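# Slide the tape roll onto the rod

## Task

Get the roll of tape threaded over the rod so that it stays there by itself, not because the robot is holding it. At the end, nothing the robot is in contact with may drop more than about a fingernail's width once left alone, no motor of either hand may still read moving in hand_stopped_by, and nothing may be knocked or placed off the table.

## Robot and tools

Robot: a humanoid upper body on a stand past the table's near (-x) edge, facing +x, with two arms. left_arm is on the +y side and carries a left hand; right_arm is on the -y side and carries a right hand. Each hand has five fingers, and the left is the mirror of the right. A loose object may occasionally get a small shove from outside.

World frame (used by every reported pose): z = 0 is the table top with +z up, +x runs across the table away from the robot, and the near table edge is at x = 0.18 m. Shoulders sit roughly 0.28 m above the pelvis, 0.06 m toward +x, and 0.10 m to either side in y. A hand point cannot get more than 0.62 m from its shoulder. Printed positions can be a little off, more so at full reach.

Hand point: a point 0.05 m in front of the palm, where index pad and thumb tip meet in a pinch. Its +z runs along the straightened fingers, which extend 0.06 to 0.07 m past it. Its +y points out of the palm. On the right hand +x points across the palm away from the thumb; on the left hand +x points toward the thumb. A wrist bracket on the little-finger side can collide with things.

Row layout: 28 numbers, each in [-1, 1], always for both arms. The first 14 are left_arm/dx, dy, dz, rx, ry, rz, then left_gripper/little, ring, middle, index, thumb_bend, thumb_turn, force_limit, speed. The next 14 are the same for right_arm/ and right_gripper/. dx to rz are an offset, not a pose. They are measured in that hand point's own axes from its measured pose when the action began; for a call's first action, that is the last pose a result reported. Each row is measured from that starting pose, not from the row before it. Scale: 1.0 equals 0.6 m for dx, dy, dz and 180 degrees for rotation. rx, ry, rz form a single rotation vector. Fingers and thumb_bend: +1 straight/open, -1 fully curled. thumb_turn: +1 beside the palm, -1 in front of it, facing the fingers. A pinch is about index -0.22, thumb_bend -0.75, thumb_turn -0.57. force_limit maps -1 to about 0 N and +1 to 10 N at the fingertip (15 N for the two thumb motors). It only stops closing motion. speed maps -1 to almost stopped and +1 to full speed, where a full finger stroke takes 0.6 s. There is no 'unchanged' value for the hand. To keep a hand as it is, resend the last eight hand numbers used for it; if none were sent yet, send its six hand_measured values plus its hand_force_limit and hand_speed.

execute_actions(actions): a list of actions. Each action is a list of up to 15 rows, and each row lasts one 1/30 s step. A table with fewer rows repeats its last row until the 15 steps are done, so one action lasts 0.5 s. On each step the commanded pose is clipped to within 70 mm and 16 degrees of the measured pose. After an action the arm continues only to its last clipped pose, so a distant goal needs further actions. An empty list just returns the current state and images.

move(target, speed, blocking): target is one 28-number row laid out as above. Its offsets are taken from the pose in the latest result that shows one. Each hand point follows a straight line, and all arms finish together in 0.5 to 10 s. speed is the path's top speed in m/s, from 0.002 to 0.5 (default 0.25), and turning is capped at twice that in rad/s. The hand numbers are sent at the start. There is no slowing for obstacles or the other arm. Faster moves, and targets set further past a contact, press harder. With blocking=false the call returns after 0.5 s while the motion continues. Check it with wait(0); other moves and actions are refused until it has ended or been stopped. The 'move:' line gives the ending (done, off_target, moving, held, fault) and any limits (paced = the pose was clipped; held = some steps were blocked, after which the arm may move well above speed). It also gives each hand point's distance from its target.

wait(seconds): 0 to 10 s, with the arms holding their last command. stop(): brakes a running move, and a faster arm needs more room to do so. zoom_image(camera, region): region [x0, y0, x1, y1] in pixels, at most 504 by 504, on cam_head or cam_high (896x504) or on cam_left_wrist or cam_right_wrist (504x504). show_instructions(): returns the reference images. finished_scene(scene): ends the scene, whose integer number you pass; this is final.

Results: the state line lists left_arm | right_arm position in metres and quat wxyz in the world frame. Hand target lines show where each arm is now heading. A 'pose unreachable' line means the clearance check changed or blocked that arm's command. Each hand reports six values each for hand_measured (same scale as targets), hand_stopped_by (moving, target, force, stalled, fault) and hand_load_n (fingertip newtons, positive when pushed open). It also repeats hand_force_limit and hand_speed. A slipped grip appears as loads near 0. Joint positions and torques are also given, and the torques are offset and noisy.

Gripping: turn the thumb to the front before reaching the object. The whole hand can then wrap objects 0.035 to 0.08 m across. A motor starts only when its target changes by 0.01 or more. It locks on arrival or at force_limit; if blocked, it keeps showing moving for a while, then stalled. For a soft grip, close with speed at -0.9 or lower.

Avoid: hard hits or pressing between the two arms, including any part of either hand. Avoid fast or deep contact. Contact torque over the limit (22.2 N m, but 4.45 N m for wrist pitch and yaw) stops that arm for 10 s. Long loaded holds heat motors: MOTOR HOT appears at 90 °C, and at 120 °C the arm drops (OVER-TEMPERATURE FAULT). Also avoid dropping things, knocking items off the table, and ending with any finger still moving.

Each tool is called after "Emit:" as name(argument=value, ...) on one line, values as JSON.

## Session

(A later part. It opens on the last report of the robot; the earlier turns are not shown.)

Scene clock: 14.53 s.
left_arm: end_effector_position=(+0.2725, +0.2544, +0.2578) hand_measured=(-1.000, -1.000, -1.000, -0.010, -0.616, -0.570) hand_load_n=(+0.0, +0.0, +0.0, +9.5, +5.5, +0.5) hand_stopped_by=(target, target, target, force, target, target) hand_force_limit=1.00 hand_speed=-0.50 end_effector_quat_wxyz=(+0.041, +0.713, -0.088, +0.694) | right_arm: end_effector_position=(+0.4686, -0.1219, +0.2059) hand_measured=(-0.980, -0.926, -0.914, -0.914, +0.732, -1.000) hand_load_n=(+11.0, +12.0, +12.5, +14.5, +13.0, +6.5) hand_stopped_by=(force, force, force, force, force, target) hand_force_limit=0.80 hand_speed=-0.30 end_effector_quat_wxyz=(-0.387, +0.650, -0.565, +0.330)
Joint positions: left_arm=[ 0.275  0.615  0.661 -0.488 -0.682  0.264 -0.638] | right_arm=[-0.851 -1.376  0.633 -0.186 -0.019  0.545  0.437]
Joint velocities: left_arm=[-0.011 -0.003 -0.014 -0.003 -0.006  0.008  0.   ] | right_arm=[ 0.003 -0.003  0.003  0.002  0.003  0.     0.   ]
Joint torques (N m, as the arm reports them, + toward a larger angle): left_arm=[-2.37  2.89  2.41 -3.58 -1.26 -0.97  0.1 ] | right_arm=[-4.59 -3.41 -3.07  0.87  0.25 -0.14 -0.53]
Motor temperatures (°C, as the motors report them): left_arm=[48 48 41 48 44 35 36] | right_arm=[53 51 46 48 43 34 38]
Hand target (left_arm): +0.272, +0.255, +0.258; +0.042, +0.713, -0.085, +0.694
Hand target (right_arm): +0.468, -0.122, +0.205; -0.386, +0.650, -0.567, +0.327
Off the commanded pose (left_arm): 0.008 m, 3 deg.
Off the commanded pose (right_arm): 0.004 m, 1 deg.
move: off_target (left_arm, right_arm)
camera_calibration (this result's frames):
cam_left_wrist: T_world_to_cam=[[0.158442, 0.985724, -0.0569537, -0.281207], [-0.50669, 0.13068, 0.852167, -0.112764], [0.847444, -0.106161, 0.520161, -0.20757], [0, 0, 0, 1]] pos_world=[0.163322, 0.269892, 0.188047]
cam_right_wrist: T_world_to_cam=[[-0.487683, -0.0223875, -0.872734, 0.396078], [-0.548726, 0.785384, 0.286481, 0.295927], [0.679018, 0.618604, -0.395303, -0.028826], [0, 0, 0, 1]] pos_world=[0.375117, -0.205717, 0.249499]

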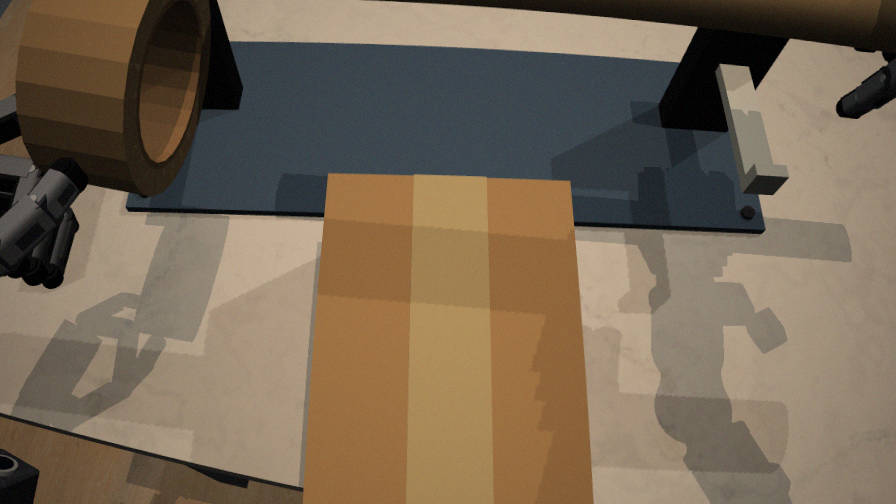

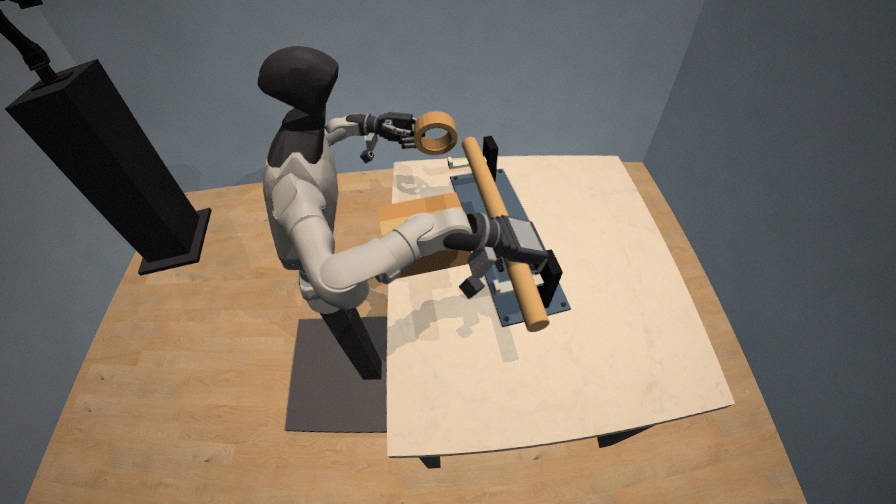

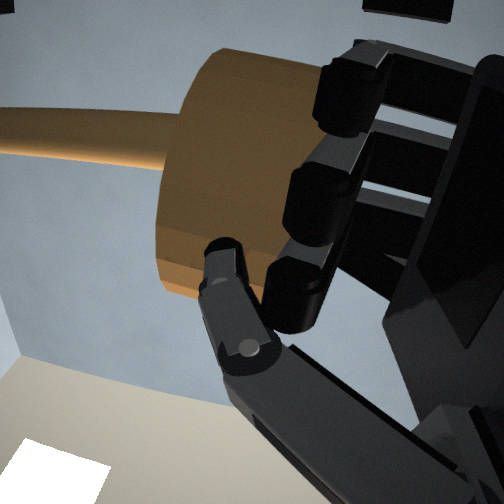

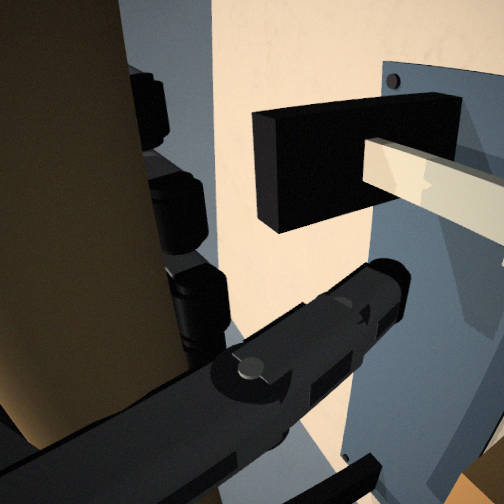

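Emit:
move(target=[0,0,0.035,0.03,0,0,-1,-1,-1,-0.6,-0.62,-0.57,1,-0.5,0,0.034,-0.063,0,0,0,-1,-0.95,-0.95,-0.95,-0.3,-1,0.8,-0.3], speed=0.1)

Scene clock: 15.70 s.
left_arm: end_effector_position=(+0.2923, +0.2507, +0.2582) hand_measured=(-1.000, -1.000, -1.000, -0.010, -0.616, -0.570) hand_load_n=(+0.0, +0.0, +0.0, +9.5, +5.5, +0.5) hand_stopped_by=(target, target, target, force, target, target) hand_force_limit=1.00 hand_speed=-0.50 end_effector_quat_wxyz=(+0.010, +0.713, -0.054, +0.699) | right_arm: end_effector_position=(+0.4258, -0.1323, +0.2046) hand_measured=(-0.980, -0.926, -0.914, -0.914, +0.732, -1.000) hand_load_n=(+11.0, +12.0, +12.5, +14.5, +13.0, +6.5) hand_stopped_by=(force, force, force, force, force, target) hand_force_limit=0.80 hand_speed=-0.30 end_effector_quat_wxyz=(-0.383, +0.647, -0.569, +0.332)
Joint positions: left_arm=[ 0.237  0.579  0.579 -0.572 -0.635  0.315 -0.454] | right_arm=[-0.542 -1.587  0.441 -0.47   0.159  0.629  0.274]
Joint velocities: left_arm=[-0.011  0.015  0.     0.002  0.017  0.     0.002] | right_arm=[ 0.011  0.    -0.009  0.003 -0.006 -0.01  -0.004]
Joint torques (N m, as the arm reports them, + toward a larger angle): left_arm=[-2.86  3.01  1.96 -3.76 -0.54 -1.15  0.12] | right_arm=[-3.5  -3.54 -3.04  1.1   0.06 -0.19 -0.69]
Motor temperatures (°C, as the motors report them): left_arm=[48 48 41 48 44 36 36] | right_arm=[53 51 46 48 43 34 38]
Hand target (left_arm): +0.293, +0.250, +0.258; +0.009, +0.714, -0.055, +0.698
Hand target (right_arm): +0.425, -0.131, +0.205; -0.384, +0.647, -0.569, +0.331
Off the commanded pose (left_arm): 0.001 m, 0 deg.
Off the commanded pose (right_arm): 0.005 m, 1 deg.
move: off_target (right_arm)
camera_calibration (this result's frames):
cam_left_wrist: T_world_to_cam=[[0.0663045, 0.996023, -0.0595152, -0.255674], [-0.524802, 0.0855413, 0.846915, -0.0846038], [0.848638, -0.0249206, 0.528386, -0.24786], [0, 0, 0, 1]] pos_world=[0.182895, 0.255717, 0.187401]
cam_right_wrist: T_world_to_cam=[[-0.491469, -0.0181937, -0.870705, 0.375549], [-0.537919, 0.792613, 0.287066, 0.277214], [0.684909, 0.609453, -0.399331, 0.00324543], [0, 0, 0, 1]] pos_world=[0.331467, -0.214868, 0.24871]

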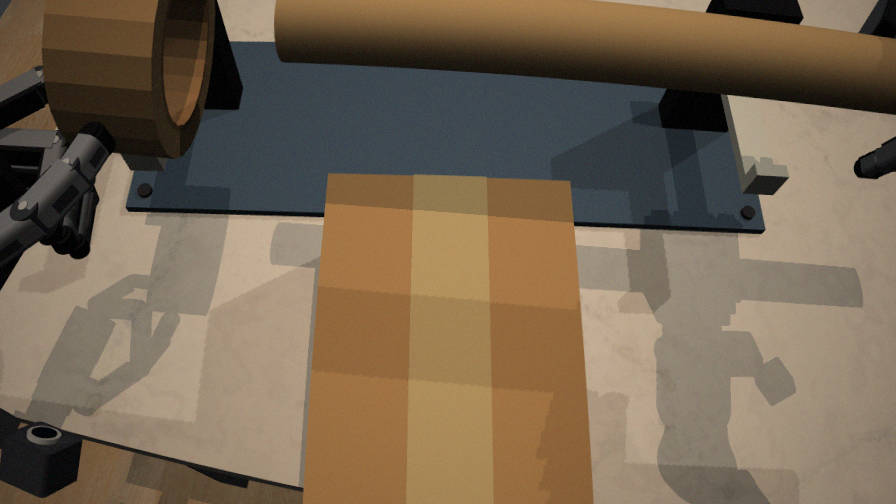

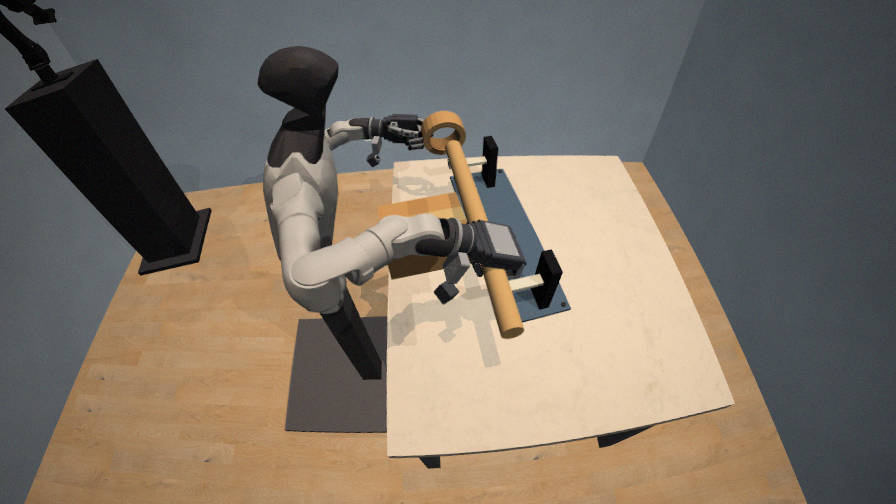

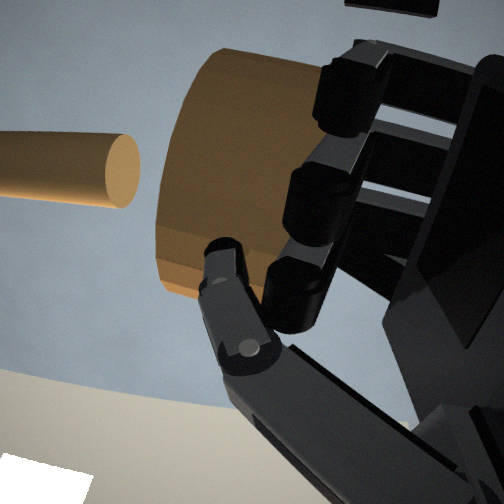

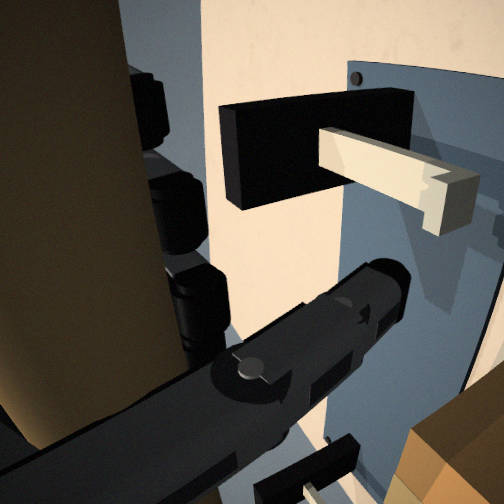

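Emit:
move(target=[-0.005,0.077,0.085,0,0,0,-1,-1,-1,-0.6,-0.62,-0.57,1,-0.5,-0.26,-0.032,0.058,0,0,0,-1,-0.95,-0.95,-0.95,-0.3,-1,0.8,-0.3], speed=0.09)

Emit:
move(target=[-0.02,0,0.008,0,0,0,-1,-1,-1,0.06,0.2,-0.57,1,-0.6,0,0,0,0,0,0,-1,-0.95,-0.95,-0.95,-0.3,-1,0.8,-0.3], speed=0.03)

Scene clock: 18.40 s.
left_arm: end_effector_position=(+0.3375, +0.1986, +0.2525) hand_measured=(-1.000, -1.000, -1.000, -0.010, -0.616, -0.570) hand_load_n=(+0.0, +0.0, +0.0, +9.5, +5.0, +0.5) hand_stopped_by=(target, target, target, force, target, target) hand_force_limit=1.00 hand_speed=-0.50 end_effector_quat_wxyz=(+0.015, +0.712, -0.051, +0.700) | right_arm: end_effector_position=(+0.4398, +0.0286, +0.2036) hand_measured=(-0.980, -0.926, -0.914, -0.914, +0.732, -1.000) hand_load_n=(+11.0, +12.0, +12.5, +14.5, +13.0, +6.5) hand_stopped_by=(force, force, force, force, force, target) hand_force_limit=0.80 hand_speed=-0.30 end_effector_quat_wxyz=(-0.379, +0.658, -0.557, +0.337)
Joint positions: left_arm=[ 0.044  0.552  0.254 -0.628 -0.509  0.405 -0.18 ] | right_arm=[-1.406 -0.818  1.132 -0.417 -0.269  1.426  0.614]
Joint velocities: left_arm=[-0.017 -0.003  0.006  0.005  0.     0.     0.001] | right_arm=[ 0.006  0.006  0.002 -0.002  0.     0.     0.   ]
Joint torques (N m, as the arm reports them, + toward a larger angle): left_arm=[-4.    2.23  1.65 -4.03 -0.1  -1.19  0.09] | right_arm=[-6.31 -1.68 -2.46  0.69 -0.84  0.1  -0.62]
Motor temperatures (°C, as the motors report them): left_arm=[48 48 41 48 44 36 36] | right_arm=[54 52 47 48 43 34 38]
Hand target (left_arm): +0.338, +0.198, +0.252; +0.014, +0.712, -0.052, +0.700
Hand target (right_arm): +0.441, +0.028, +0.205; -0.379, +0.656, -0.557, +0.340
Off the commanded pose (left_arm): 0.003 m, 1 deg.
Off the commanded pose (right_arm): 0.005 m, 2 deg.
move: off_target (right_arm)
camera_calibration (this result's frames):
cam_left_wrist: T_world_to_cam=[[0.0702194, 0.994999, -0.0710396, -0.205341], [-0.52796, 0.0974935, 0.843655, -0.0521527], [0.846361, -0.0217349, 0.532165, -0.28528], [0, 0, 0, 1]] pos_world=[0.228334, 0.203198, 0.181228]
cam_right_wrist: T_world_to_cam=[[-0.487308, -0.0533076, -0.871601, 0.38389], [-0.557, 0.78769, 0.26324, 0.170923], [0.672519, 0.613761, -0.41354, -0.0965651], [0, 0, 0, 1]] pos_world=[0.347218, -0.0549019, 0.249671]

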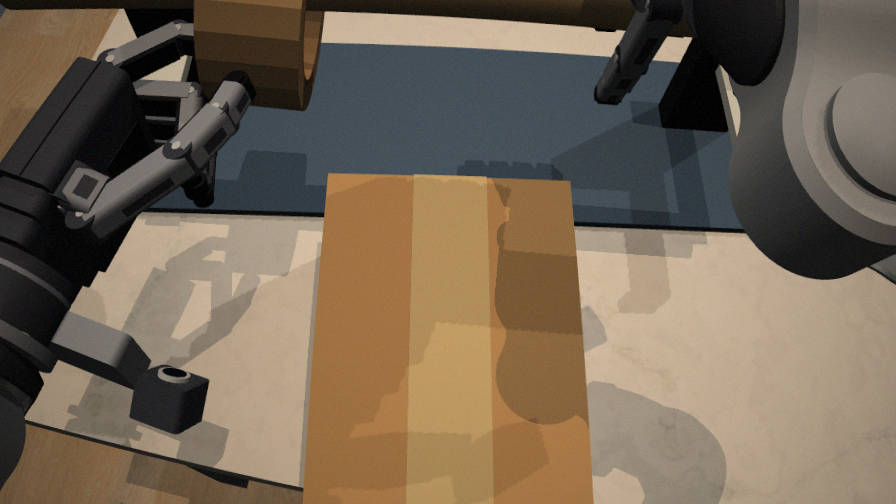

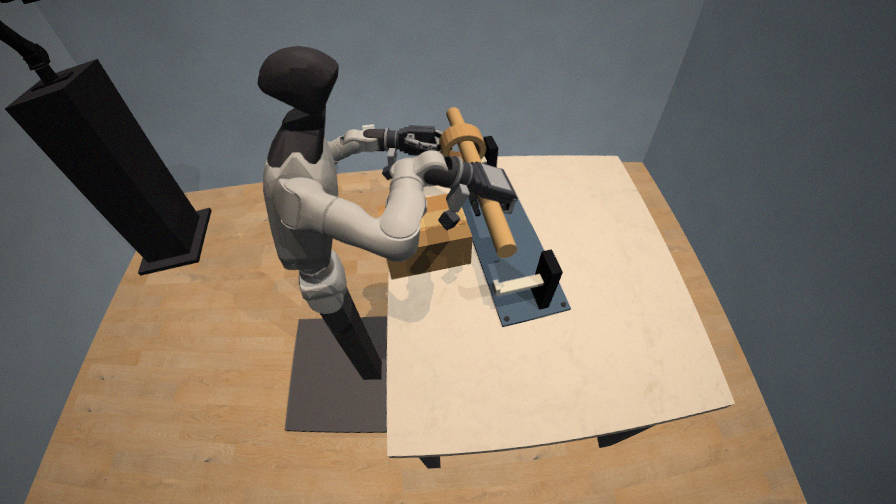

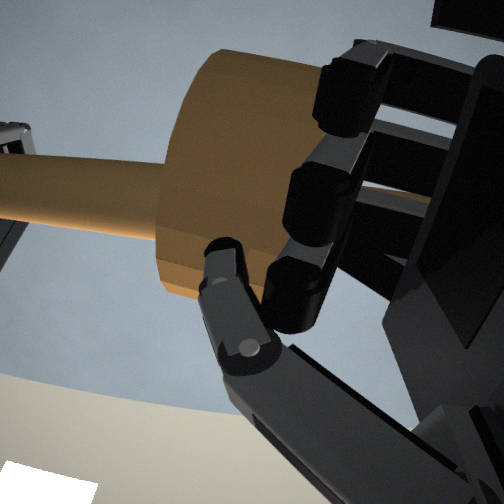

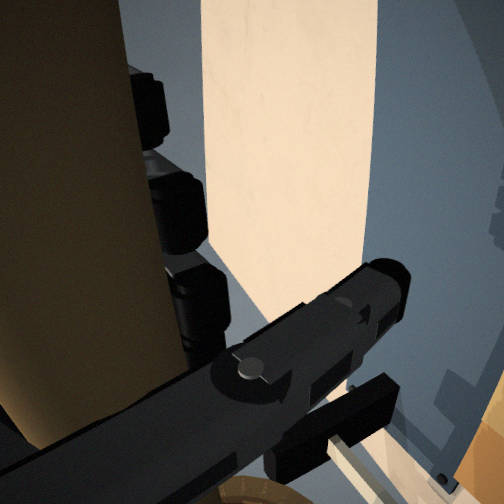

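Scene clock: 20.63 s.
left_arm: end_effector_position=(+0.3413, +0.1987, +0.2404) hand_measured=(-1.000, -1.000, -1.000, +0.060, +0.200, -0.570) hand_load_n=(+0.0, +0.0, +0.0, +0.0, +0.0, +0.0) hand_stopped_by=(target, target, target, target, target, target) hand_force_limit=1.00 hand_speed=-0.60 end_effector_quat_wxyz=(+0.016, +0.712, -0.050, +0.700) | right_arm: end_effector_position=(+0.4372, +0.0264, +0.1975) hand_measured=(-0.980, -0.926, -0.914, -0.914, +0.732, -1.000) hand_load_n=(+10.5, +12.0, +12.5, +15.0, +12.5, +7.0) hand_stopped_by=(force, force, force, force, force, target) hand_force_limit=0.80 hand_speed=-0.30 end_effector_quat_wxyz=(-0.370, +0.663, -0.558, +0.334)
Joint positions: left_arm=[ 0.04   0.538  0.212 -0.554 -0.473  0.329 -0.191] | right_arm=[-1.399 -0.818  1.141 -0.417 -0.267  1.426  0.619]
Joint velocities: left_arm=[-0.002 -0.002 -0.011  0.     0.009  0.     0.   ] | right_arm=[ 0.002  0.     0.014 -0.005 -0.003  0.     0.   ]
Joint torques (N m, as the arm reports them, + toward a larger angle): left_arm=[-3.49  2.19  1.35 -3.29  0.04 -0.93 -0.11] | right_arm=[-6.68 -1.62 -3.07  0.37 -0.94  0.01 -0.7 ]
Motor temperatures (°C, as the motors report them): left_arm=[48 48 41 48 44 37 36] | right_arm=[56 51 47 48 43 34 39]
Hand target (left_arm): +0.342, +0.198, +0.240; +0.015, +0.712, -0.051, +0.700
Hand target (right_arm): +0.440, +0.029, +0.204; -0.379, +0.658, -0.557, +0.337
Off the commanded pose (left_arm): 0.001 m, 0 deg.
Off the commanded pose (right_arm): 0.007 m, 1 deg.
move: off_target (right_arm)
camera_calibration (this result's frames):
cam_left_wrist: T_world_to_cam=[[0.0697979, 0.994862, -0.0733326, -0.205842], [-0.526812, 0.0991856, 0.844175, -0.0407197], [0.847111, -0.0202892, 0.531028, -0.282369], [0, 0, 0, 1]] pos_world=[0.232114, 0.203094, 0.169225]
cam_right_wrist: T_world_to_cam=[[-0.502009, -0.061884, -0.862645, 0.382084], [-0.551825, 0.790941, 0.26439, 0.170225], [0.66594, 0.608755, -0.431209, -0.0895195], [0, 0, 0, 1]] pos_world=[0.345359, -0.0564976, 0.245996]

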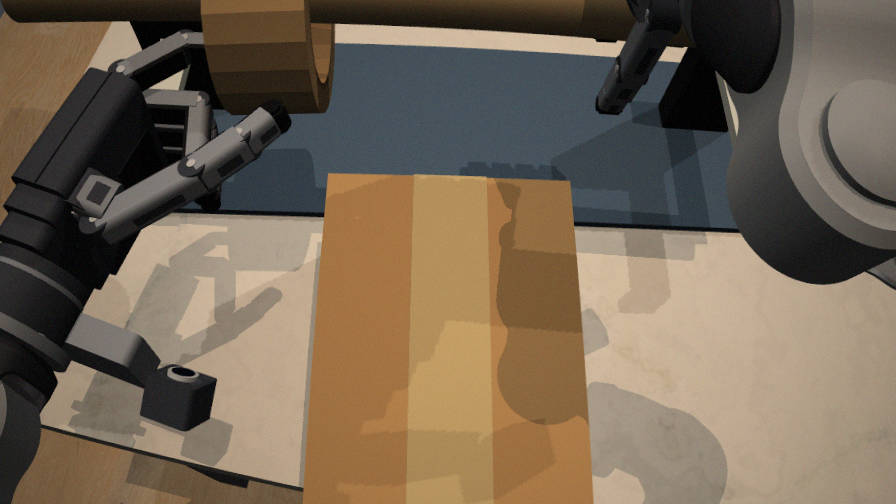

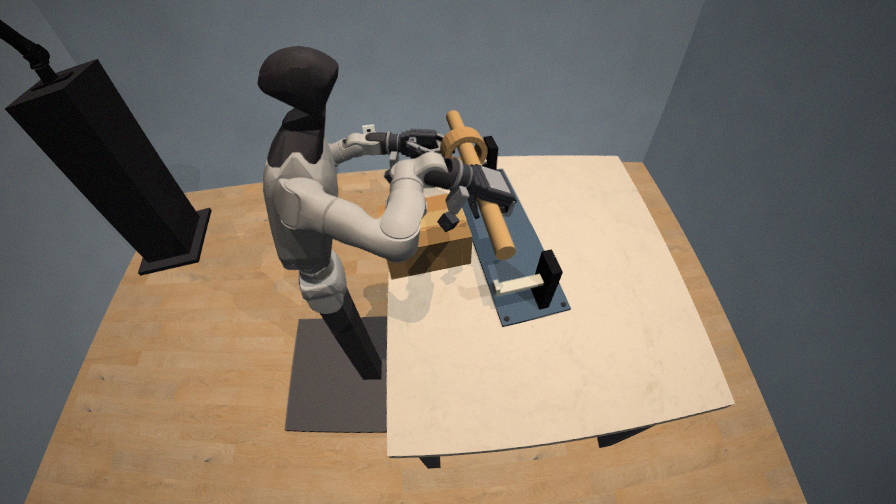

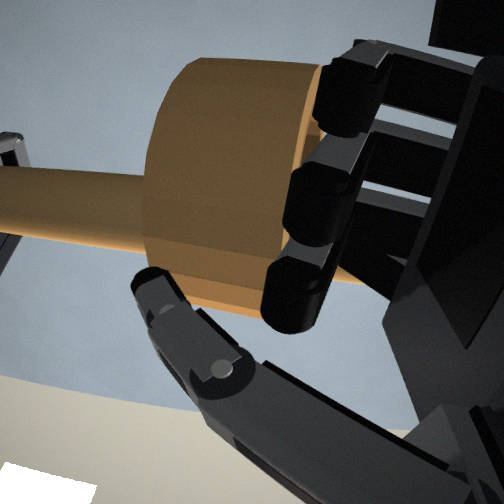

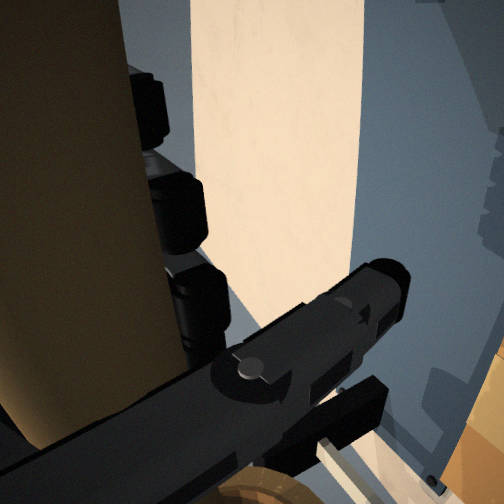

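Emit:
move(target=[-0.015,-0.065,-0.015,0,0,0,-1,-1,-1,0.06,0.2,-0.57,1,-0.6,0,-0.01,0,0,0,0,-1,-0.95,-0.95,-0.95,-0.3,-1,0.8,-0.3], speed=0.08)

Scene clock: 21.70 s.
left_arm: end_effector_position=(+0.3364, +0.2381, +0.2308) hand_measured=(-1.000, -1.000, -1.000, +0.060, +0.200, -0.570) hand_load_n=(+0.0, +0.0, +0.0, +0.0, +0.0, +0.0) hand_stopped_by=(target, target, target, target, target, target) hand_force_limit=1.00 hand_speed=-0.60 end_effector_quat_wxyz=(+0.013, +0.715, -0.052, +0.697) | right_arm: end_effector_position=(+0.4367, +0.0252, +0.1951) hand_measured=(-0.980, -0.926, -0.914, -0.914, +0.732, -1.000) hand_load_n=(+10.5, +12.0, +12.5, +15.0, +12.5, +7.0) hand_stopped_by=(force, force, force, force, force, target) hand_force_limit=0.80 hand_speed=-0.30 end_effector_quat_wxyz=(-0.361, +0.668, -0.560, +0.331)
Joint positions: left_arm=[ 0.045  0.584  0.334 -0.376 -0.513  0.226 -0.358] | right_arm=[-1.409 -0.819  1.148 -0.399 -0.263  1.41   0.641]
Joint velocities: left_arm=[-0.009  0.002  0.008 -0.005  0.006  0.    -0.009] | right_arm=[ 0.008  0.002 -0.006  0.     0.002 -0.001  0.003]
Joint torques (N m, as the arm reports them, + toward a larger angle): left_arm=[-3.5   2.91  1.93 -3.19 -0.55 -0.89 -0.2 ] | right_arm=[-6.88 -1.82 -3.28  0.57 -0.87 -0.05 -0.66]
Motor temperatures (°C, as the motors report them): left_arm=[48 48 41 48 44 37 36] | right_arm=[57 51 47 48 43 34 39]
Hand target (left_arm): +0.336, +0.238, +0.232; +0.015, +0.713, -0.052, +0.699
Hand target (right_arm): +0.440, +0.027, +0.203; -0.370, +0.663, -0.558, +0.334
Off the commanded pose (left_arm): 0.003 m, 1 deg.
Off the commanded pose (right_arm): 0.009 m, 1 deg.
move: off_target (right_arm)
camera_calibration (this result's frames):
cam_left_wrist: T_world_to_cam=[[0.069288, 0.995407, -0.0660609, -0.246968], [-0.520699, 0.0925697, 0.848707, -0.0406375], [0.850924, -0.0244073, 0.524721, -0.271141], [0, 0, 0, 1]] pos_world=[0.226673, 0.242978, 0.160448]
cam_right_wrist: T_world_to_cam=[[-0.518099, -0.0725382, -0.852239, 0.384976], [-0.547371, 0.793759, 0.265201, 0.169365], [0.657235, 0.603892, -0.450951, -0.0817017], [0, 0, 0, 1]] pos_world=[0.345859, -0.0571706, 0.246333]

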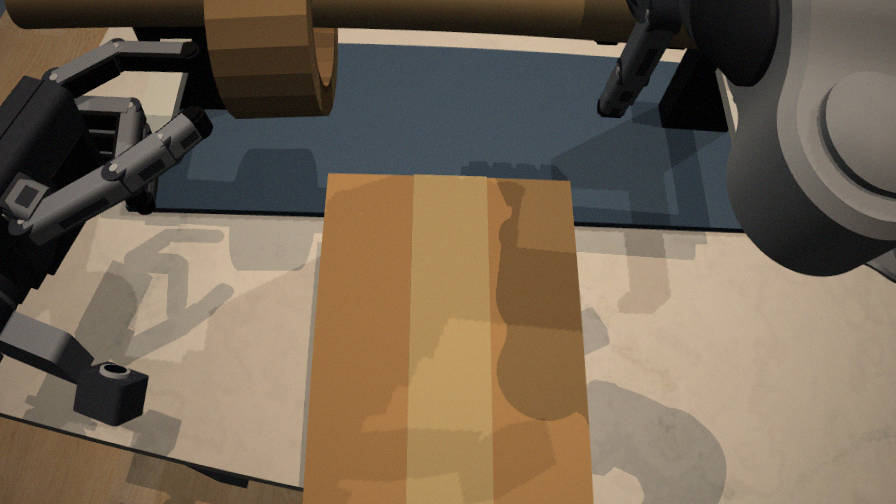

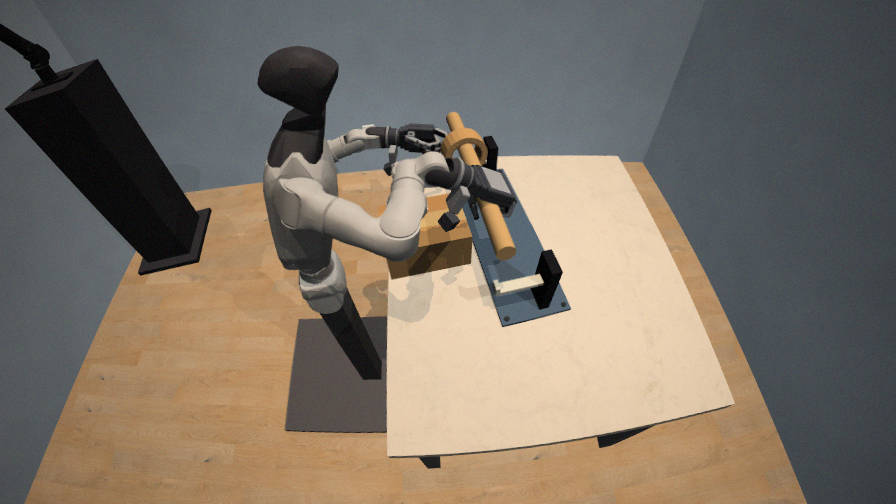

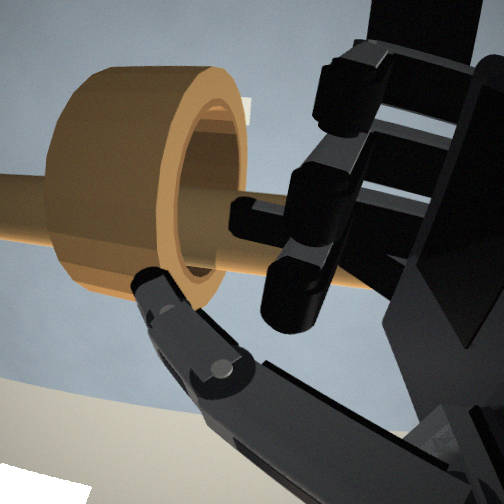

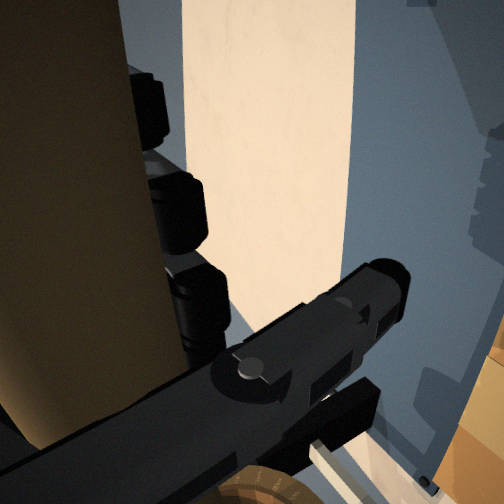

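Emit:
move(target=[0,0,-0.12,0,0,0,-1,-1,-1,0.06,0.2,-0.57,1,-0.6,-0.017,0.13,0.162,0.01,0,0.012,-1,-0.95,-0.95,-0.95,-0.3,-1,0.8,-0.3], speed=0.1)

Emit:
move(target=[0,0,0,0,0,0,-1,-1,-1,0.06,0.2,-0.57,1,-0.6,0,0,0,0,0,0,0.4,0.4,0.4,0.4,1,-1,0.8,-0.4])

Emit:
move(target=[0,0,0,0,0,0,-1,-1,-1,0.06,0.2,-0.57,1,-0.6,0,-0.09,-0.09,0,0,0,0.4,0.4,0.4,0.4,1,-1,0.8,-0.4], speed=0.12)

Scene clock: 23.93 s.
left_arm: end_effector_position=(+0.2651, +0.2479, +0.2321) hand_measured=(-1.000, -1.000, -1.000, +0.060, +0.200, -0.570) hand_load_n=(+0.0, +0.0, +0.0, +0.0, +0.0, +0.0) hand_stopped_by=(target, target, target, target, target, target) hand_force_limit=1.00 hand_speed=-0.60 end_effector_quat_wxyz=(+0.008, +0.718, -0.054, +0.694) | right_arm: end_effector_position=(+0.4757, +0.0367, +0.0749) hand_measured=(-0.980, -0.926, -0.914, -0.914, +0.732, -1.000) hand_load_n=(+10.5, +12.0, +12.5, +15.0, +12.5, +7.0) hand_stopped_by=(force, force, force, force, force, target) hand_force_limit=0.80 hand_speed=-0.30 end_effector_quat_wxyz=(-0.372, +0.654, -0.567, +0.334)
Joint positions: left_arm=[ 0.401  0.519  0.534 -0.517 -0.598  0.092 -0.507] | right_arm=[-1.104 -0.47   1.081  0.275 -0.258  0.962  0.179]
Joint velocities: left_arm=[ 0.009  0.005  0.002 -0.002 -0.002  0.     0.   ] | right_arm=[-0.006  0.015  0.011 -0.003 -0.005 -0.004  0.   ]
Joint torques (N m, as the arm reports them, + toward a larger angle): left_arm=[-1.2   2.24  1.98 -3.4  -0.74 -0.85 -0.21] | right_arm=[-7.48 -1.26 -2.56 -1.25 -0.39 -0.28 -0.79]
Motor temperatures (°C, as the motors report them): left_arm=[48 48 41 48 44 37 36] | right_arm=[58 51 48 48 43 34 39]
Hand target (left_arm): +0.264, +0.248, +0.234; +0.009, +0.716, -0.053, +0.696
Hand target (right_arm): +0.479, +0.043, +0.082; -0.384, +0.650, -0.564, +0.333
Off the commanded pose (left_arm): 0.003 m, 1 deg.
Off the commanded pose (right_arm): 0.004 m, 1 deg.
move: off_target (right_arm)
camera_calibration (this result's frames):
cam_left_wrist: T_world_to_cam=[[0.0630613, 0.996396, -0.056738, -0.252492], [-0.514305, 0.0811658, 0.853758, -0.0798612], [0.855286, -0.0246584, 0.51757, -0.210302], [0, 0, 0, 1]] pos_world=[0.154718, 0.252878, 0.162702]
cam_right_wrist: T_world_to_cam=[[-0.501516, -0.0395232, -0.864245, 0.295334], [-0.536437, 0.797948, 0.2748, 0.207369], [0.678762, 0.601429, -0.421385, -0.1808], [0, 0, 0, 1]] pos_world=[0.382075, -0.0450589, 0.122069]

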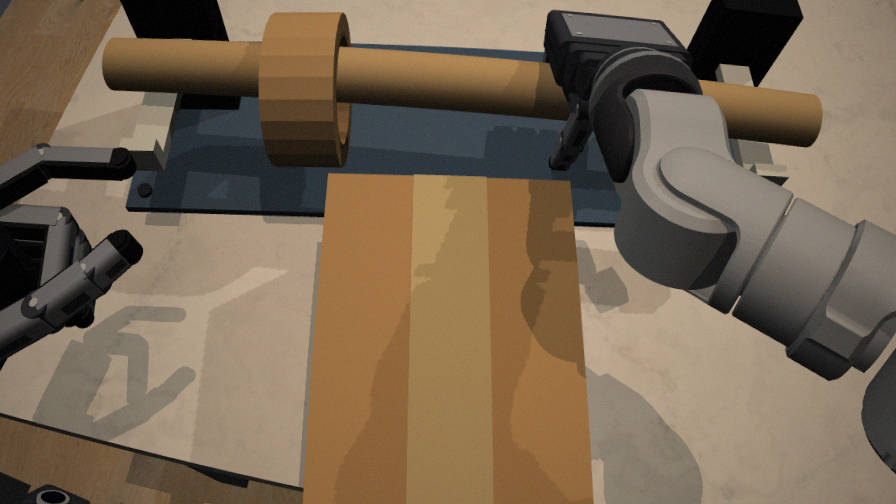

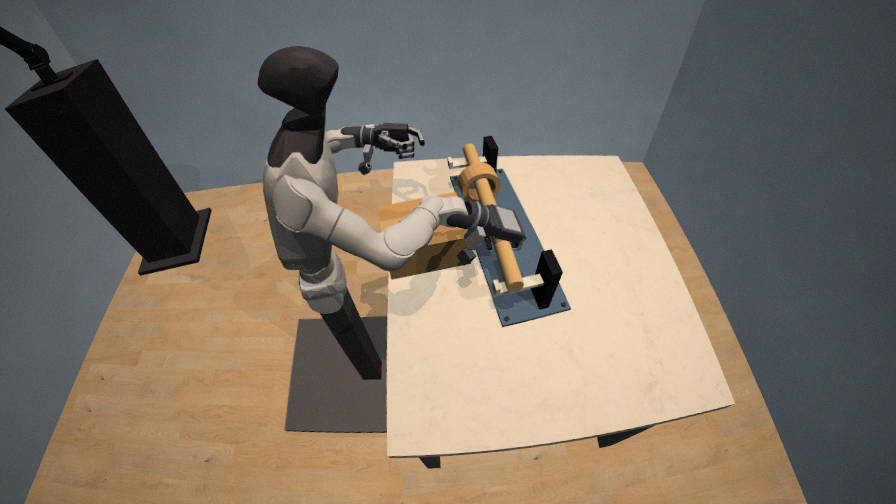

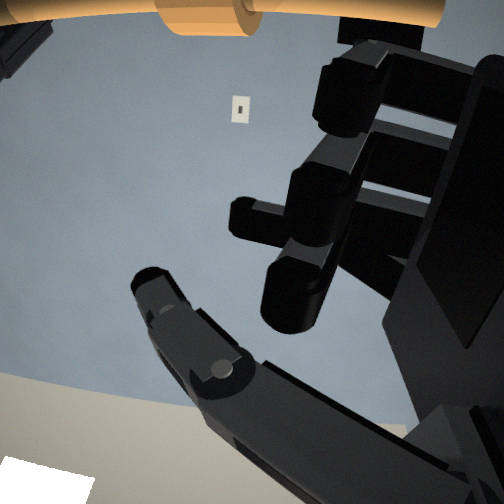

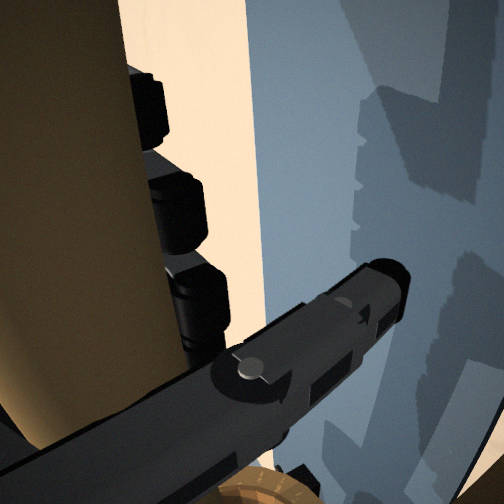

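Scene clock: 25.60 s.
left_arm: end_effector_position=(+0.2651, +0.2479, +0.2321) hand_measured=(-1.000, -1.000, -1.000, +0.060, +0.200, -0.570) hand_load_n=(+0.0, +0.0, +0.0, +0.0, +0.0, +0.0) hand_stopped_by=(target, target, target, target, target, target) hand_force_limit=1.00 hand_speed=-0.60 end_effector_quat_wxyz=(+0.008, +0.718, -0.054, +0.694) | right_arm: end_effector_position=(+0.4760, +0.0381, +0.0760) hand_measured=(+0.400, +0.400, +0.400, +0.400, +1.000, -1.000) hand_load_n=(+0.0, +0.0, +0.0, +0.0, +0.0, +0.0) hand_stopped_by=(target, target, target, target, target, target) hand_force_limit=0.80 hand_speed=-0.40 end_effector_quat_wxyz=(-0.374, +0.654, -0.567, +0.334)
Joint positions: left_arm=[ 0.401  0.519  0.534 -0.517 -0.598  0.092 -0.507] | right_arm=[-1.106 -0.469  1.08   0.274 -0.257  0.961  0.179]
Joint velocities: left_arm=[ 0.    -0.005  0.006  0.    -0.003  0.     0.   ] | right_arm=[-0.005  0.    -0.009 -0.003 -0.002  0.     0.   ]
Joint torques (N m, as the arm reports them, + toward a larger angle): left_arm=[-1.29  2.45  1.79 -3.2  -0.47 -0.76 -0.07] | right_arm=[-5.46 -1.37 -1.17 -0.35 -0.27 -0.01 -0.37]
Motor temperatures (°C, as the motors report them): left_arm=[48 48 42 48 44 37 36] | right_arm=[59 51 48 48 43 34 39]
Hand target (left_arm): +0.265, +0.248, +0.232; +0.008, +0.718, -0.054, +0.694
Hand target (right_arm): +0.476, +0.037, +0.075; -0.372, +0.654, -0.567, +0.334
Off the commanded pose (left_arm): 0.000 m, 0 deg.
Off the commanded pose (right_arm): 0.002 m, 0 deg.
move: done
camera_calibration (this result's frames):
cam_left_wrist: T_world_to_cam=[[0.0630612, 0.996396, -0.0567384, -0.252492], [-0.514305, 0.0811661, 0.853758, -0.0798613], [0.855286, -0.0246581, 0.51757, -0.210302], [0, 0, 0, 1]] pos_world=[0.154718, 0.252878, 0.162702]
cam_right_wrist: T_world_to_cam=[[-0.500198, -0.0374488, -0.865101, 0.295841], [-0.538381, 0.795932, 0.276835, 0.206971], [0.678195, 0.604226, -0.418285, -0.181428], [0, 0, 0, 1]] pos_world=[0.382451, -0.0440321, 0.122747]

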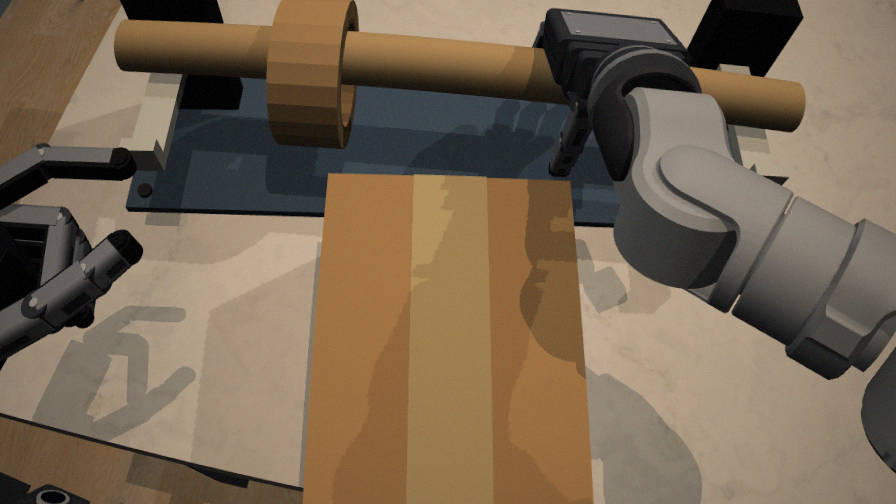

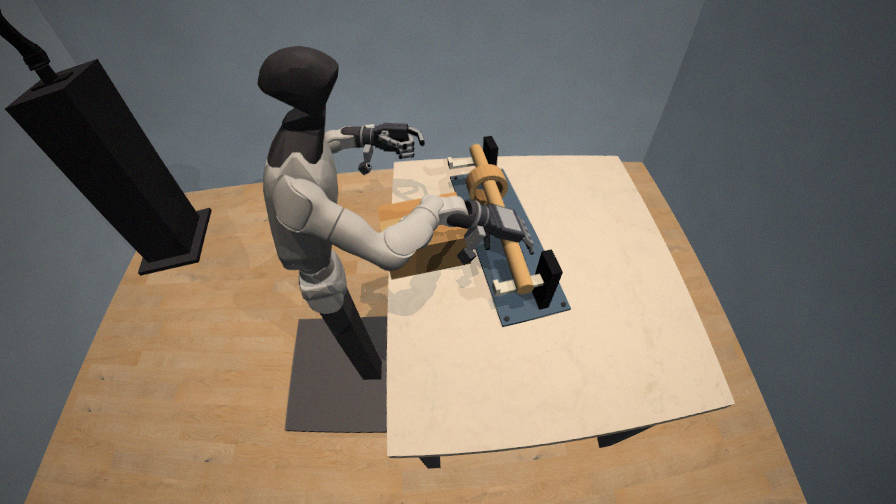

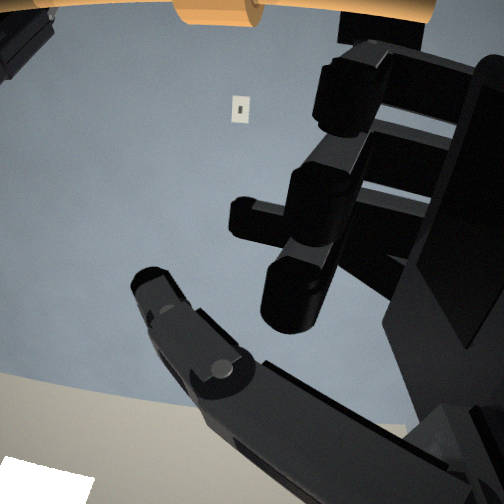

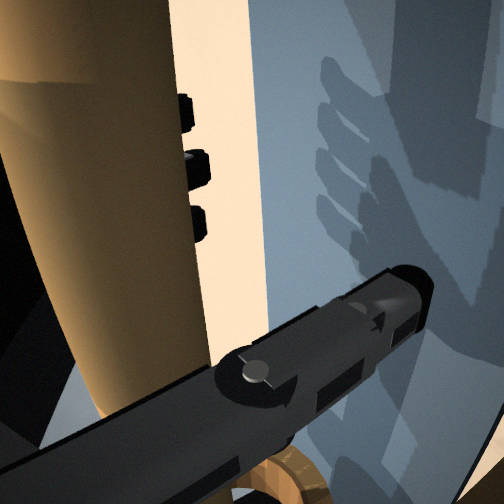

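Scene clock: 26.67 s.
left_arm: end_effector_position=(+0.2651, +0.2479, +0.2321) hand_measured=(-1.000, -1.000, -1.000, +0.060, +0.200, -0.570) hand_load_n=(+0.0, +0.0, +0.0, +0.0, +0.0, +0.0) hand_stopped_by=(target, target, target, target, target, target) hand_force_limit=1.00 hand_speed=-0.60 end_effector_quat_wxyz=(+0.008, +0.718, -0.054, +0.694) | right_arm: end_effector_position=(+0.4558, +0.0347, +0.1478) hand_measured=(+0.400, +0.400, +0.400, +0.400, +1.000, -1.000) hand_load_n=(+0.0, +0.0, +0.0, +0.0, +0.0, +0.0) hand_stopped_by=(target, target, target, target, target, target) hand_force_limit=0.80 hand_speed=-0.40 end_effector_quat_wxyz=(-0.372, +0.655, -0.568, +0.332)
Joint positions: left_arm=[ 0.401  0.519  0.534 -0.517 -0.598  0.092 -0.507] | right_arm=[-1.25  -0.667  1.11  -0.169 -0.264  1.276  0.426]
Joint velocities: left_arm=[-0.011 -0.006  0.009 -0.003  0.     0.     0.   ] | right_arm=[ 0.002  0.008 -0.009 -0.006  0.005  0.001  0.   ]
Joint torques (N m, as the arm reports them, + toward a larger angle): left_arm=[-1.3   2.45  1.79 -3.19 -0.48 -0.76 -0.07] | right_arm=[-5.38 -1.6  -1.49 -0.24 -0.4   0.04 -0.33]
Motor temperatures (°C, as the motors report them): left_arm=[48 48 42 48 44 37 36] | right_arm=[59 51 48 48 43 34 39]
Hand target (left_arm): +0.265, +0.248, +0.232; +0.008, +0.718, -0.054, +0.694
Hand target (right_arm): +0.455, +0.034, +0.147; -0.370, +0.655, -0.568, +0.333
Off the commanded pose (left_arm): 0.000 m, 0 deg.
Off the commanded pose (right_arm): 0.002 m, 0 deg.
move: done
camera_calibration (this result's frames):
cam_left_wrist: T_world_to_cam=[[0.0630613, 0.996396, -0.0567384, -0.252492], [-0.514305, 0.0811662, 0.853758, -0.0798613], [0.855285, -0.0246582, 0.51757, -0.210302], [0, 0, 0, 1]] pos_world=[0.154718, 0.252878, 0.162702]
cam_right_wrist: T_world_to_cam=[[-0.504654, -0.0385002, -0.862463, 0.349409], [-0.536618, 0.796565, 0.278433, 0.177848], [0.676288, 0.603326, -0.42265, -0.134187], [0, 0, 0, 1]] pos_world=[0.362516, -0.0472565, 0.195119]

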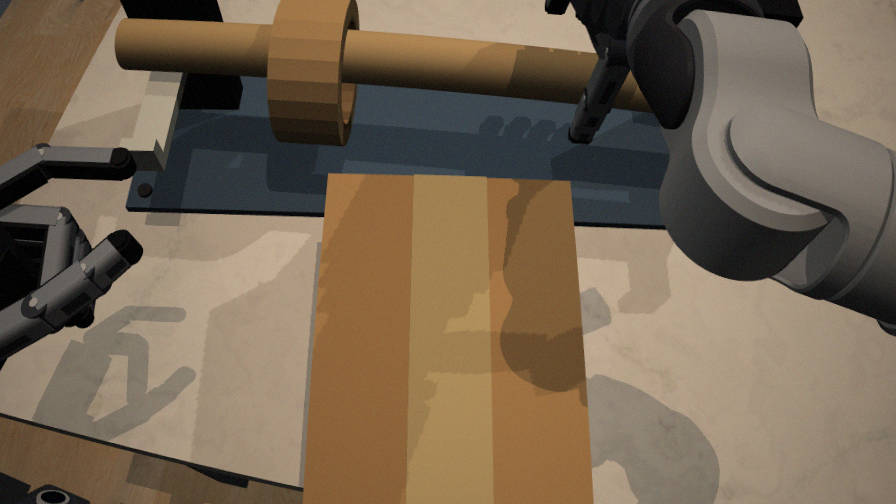

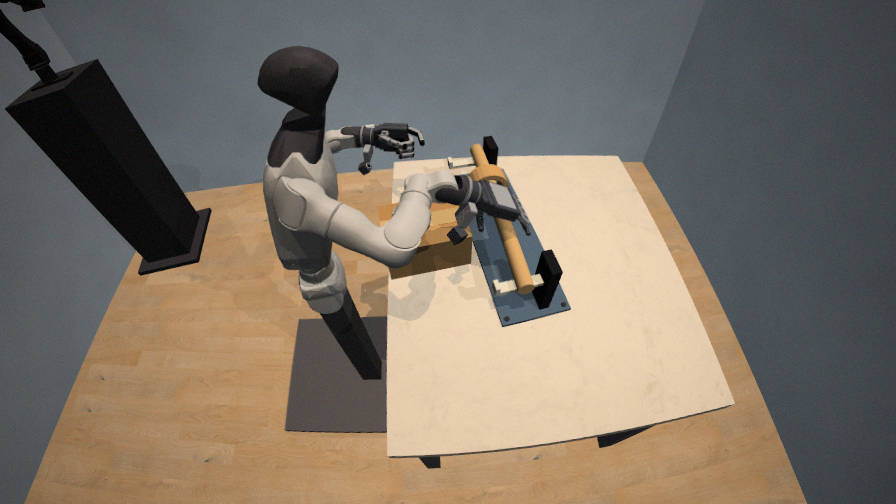

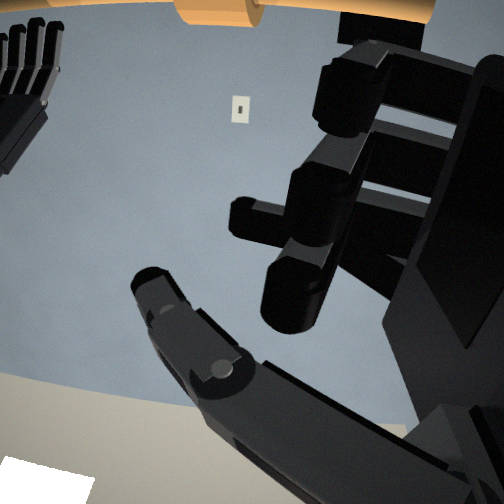

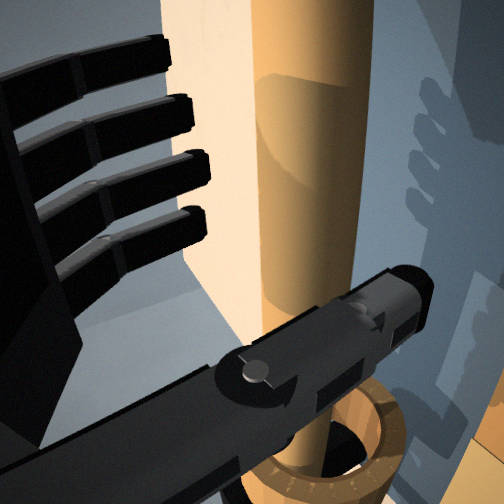

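Emit:
finished_scene(scene=2)

The scene is finished: the task was done.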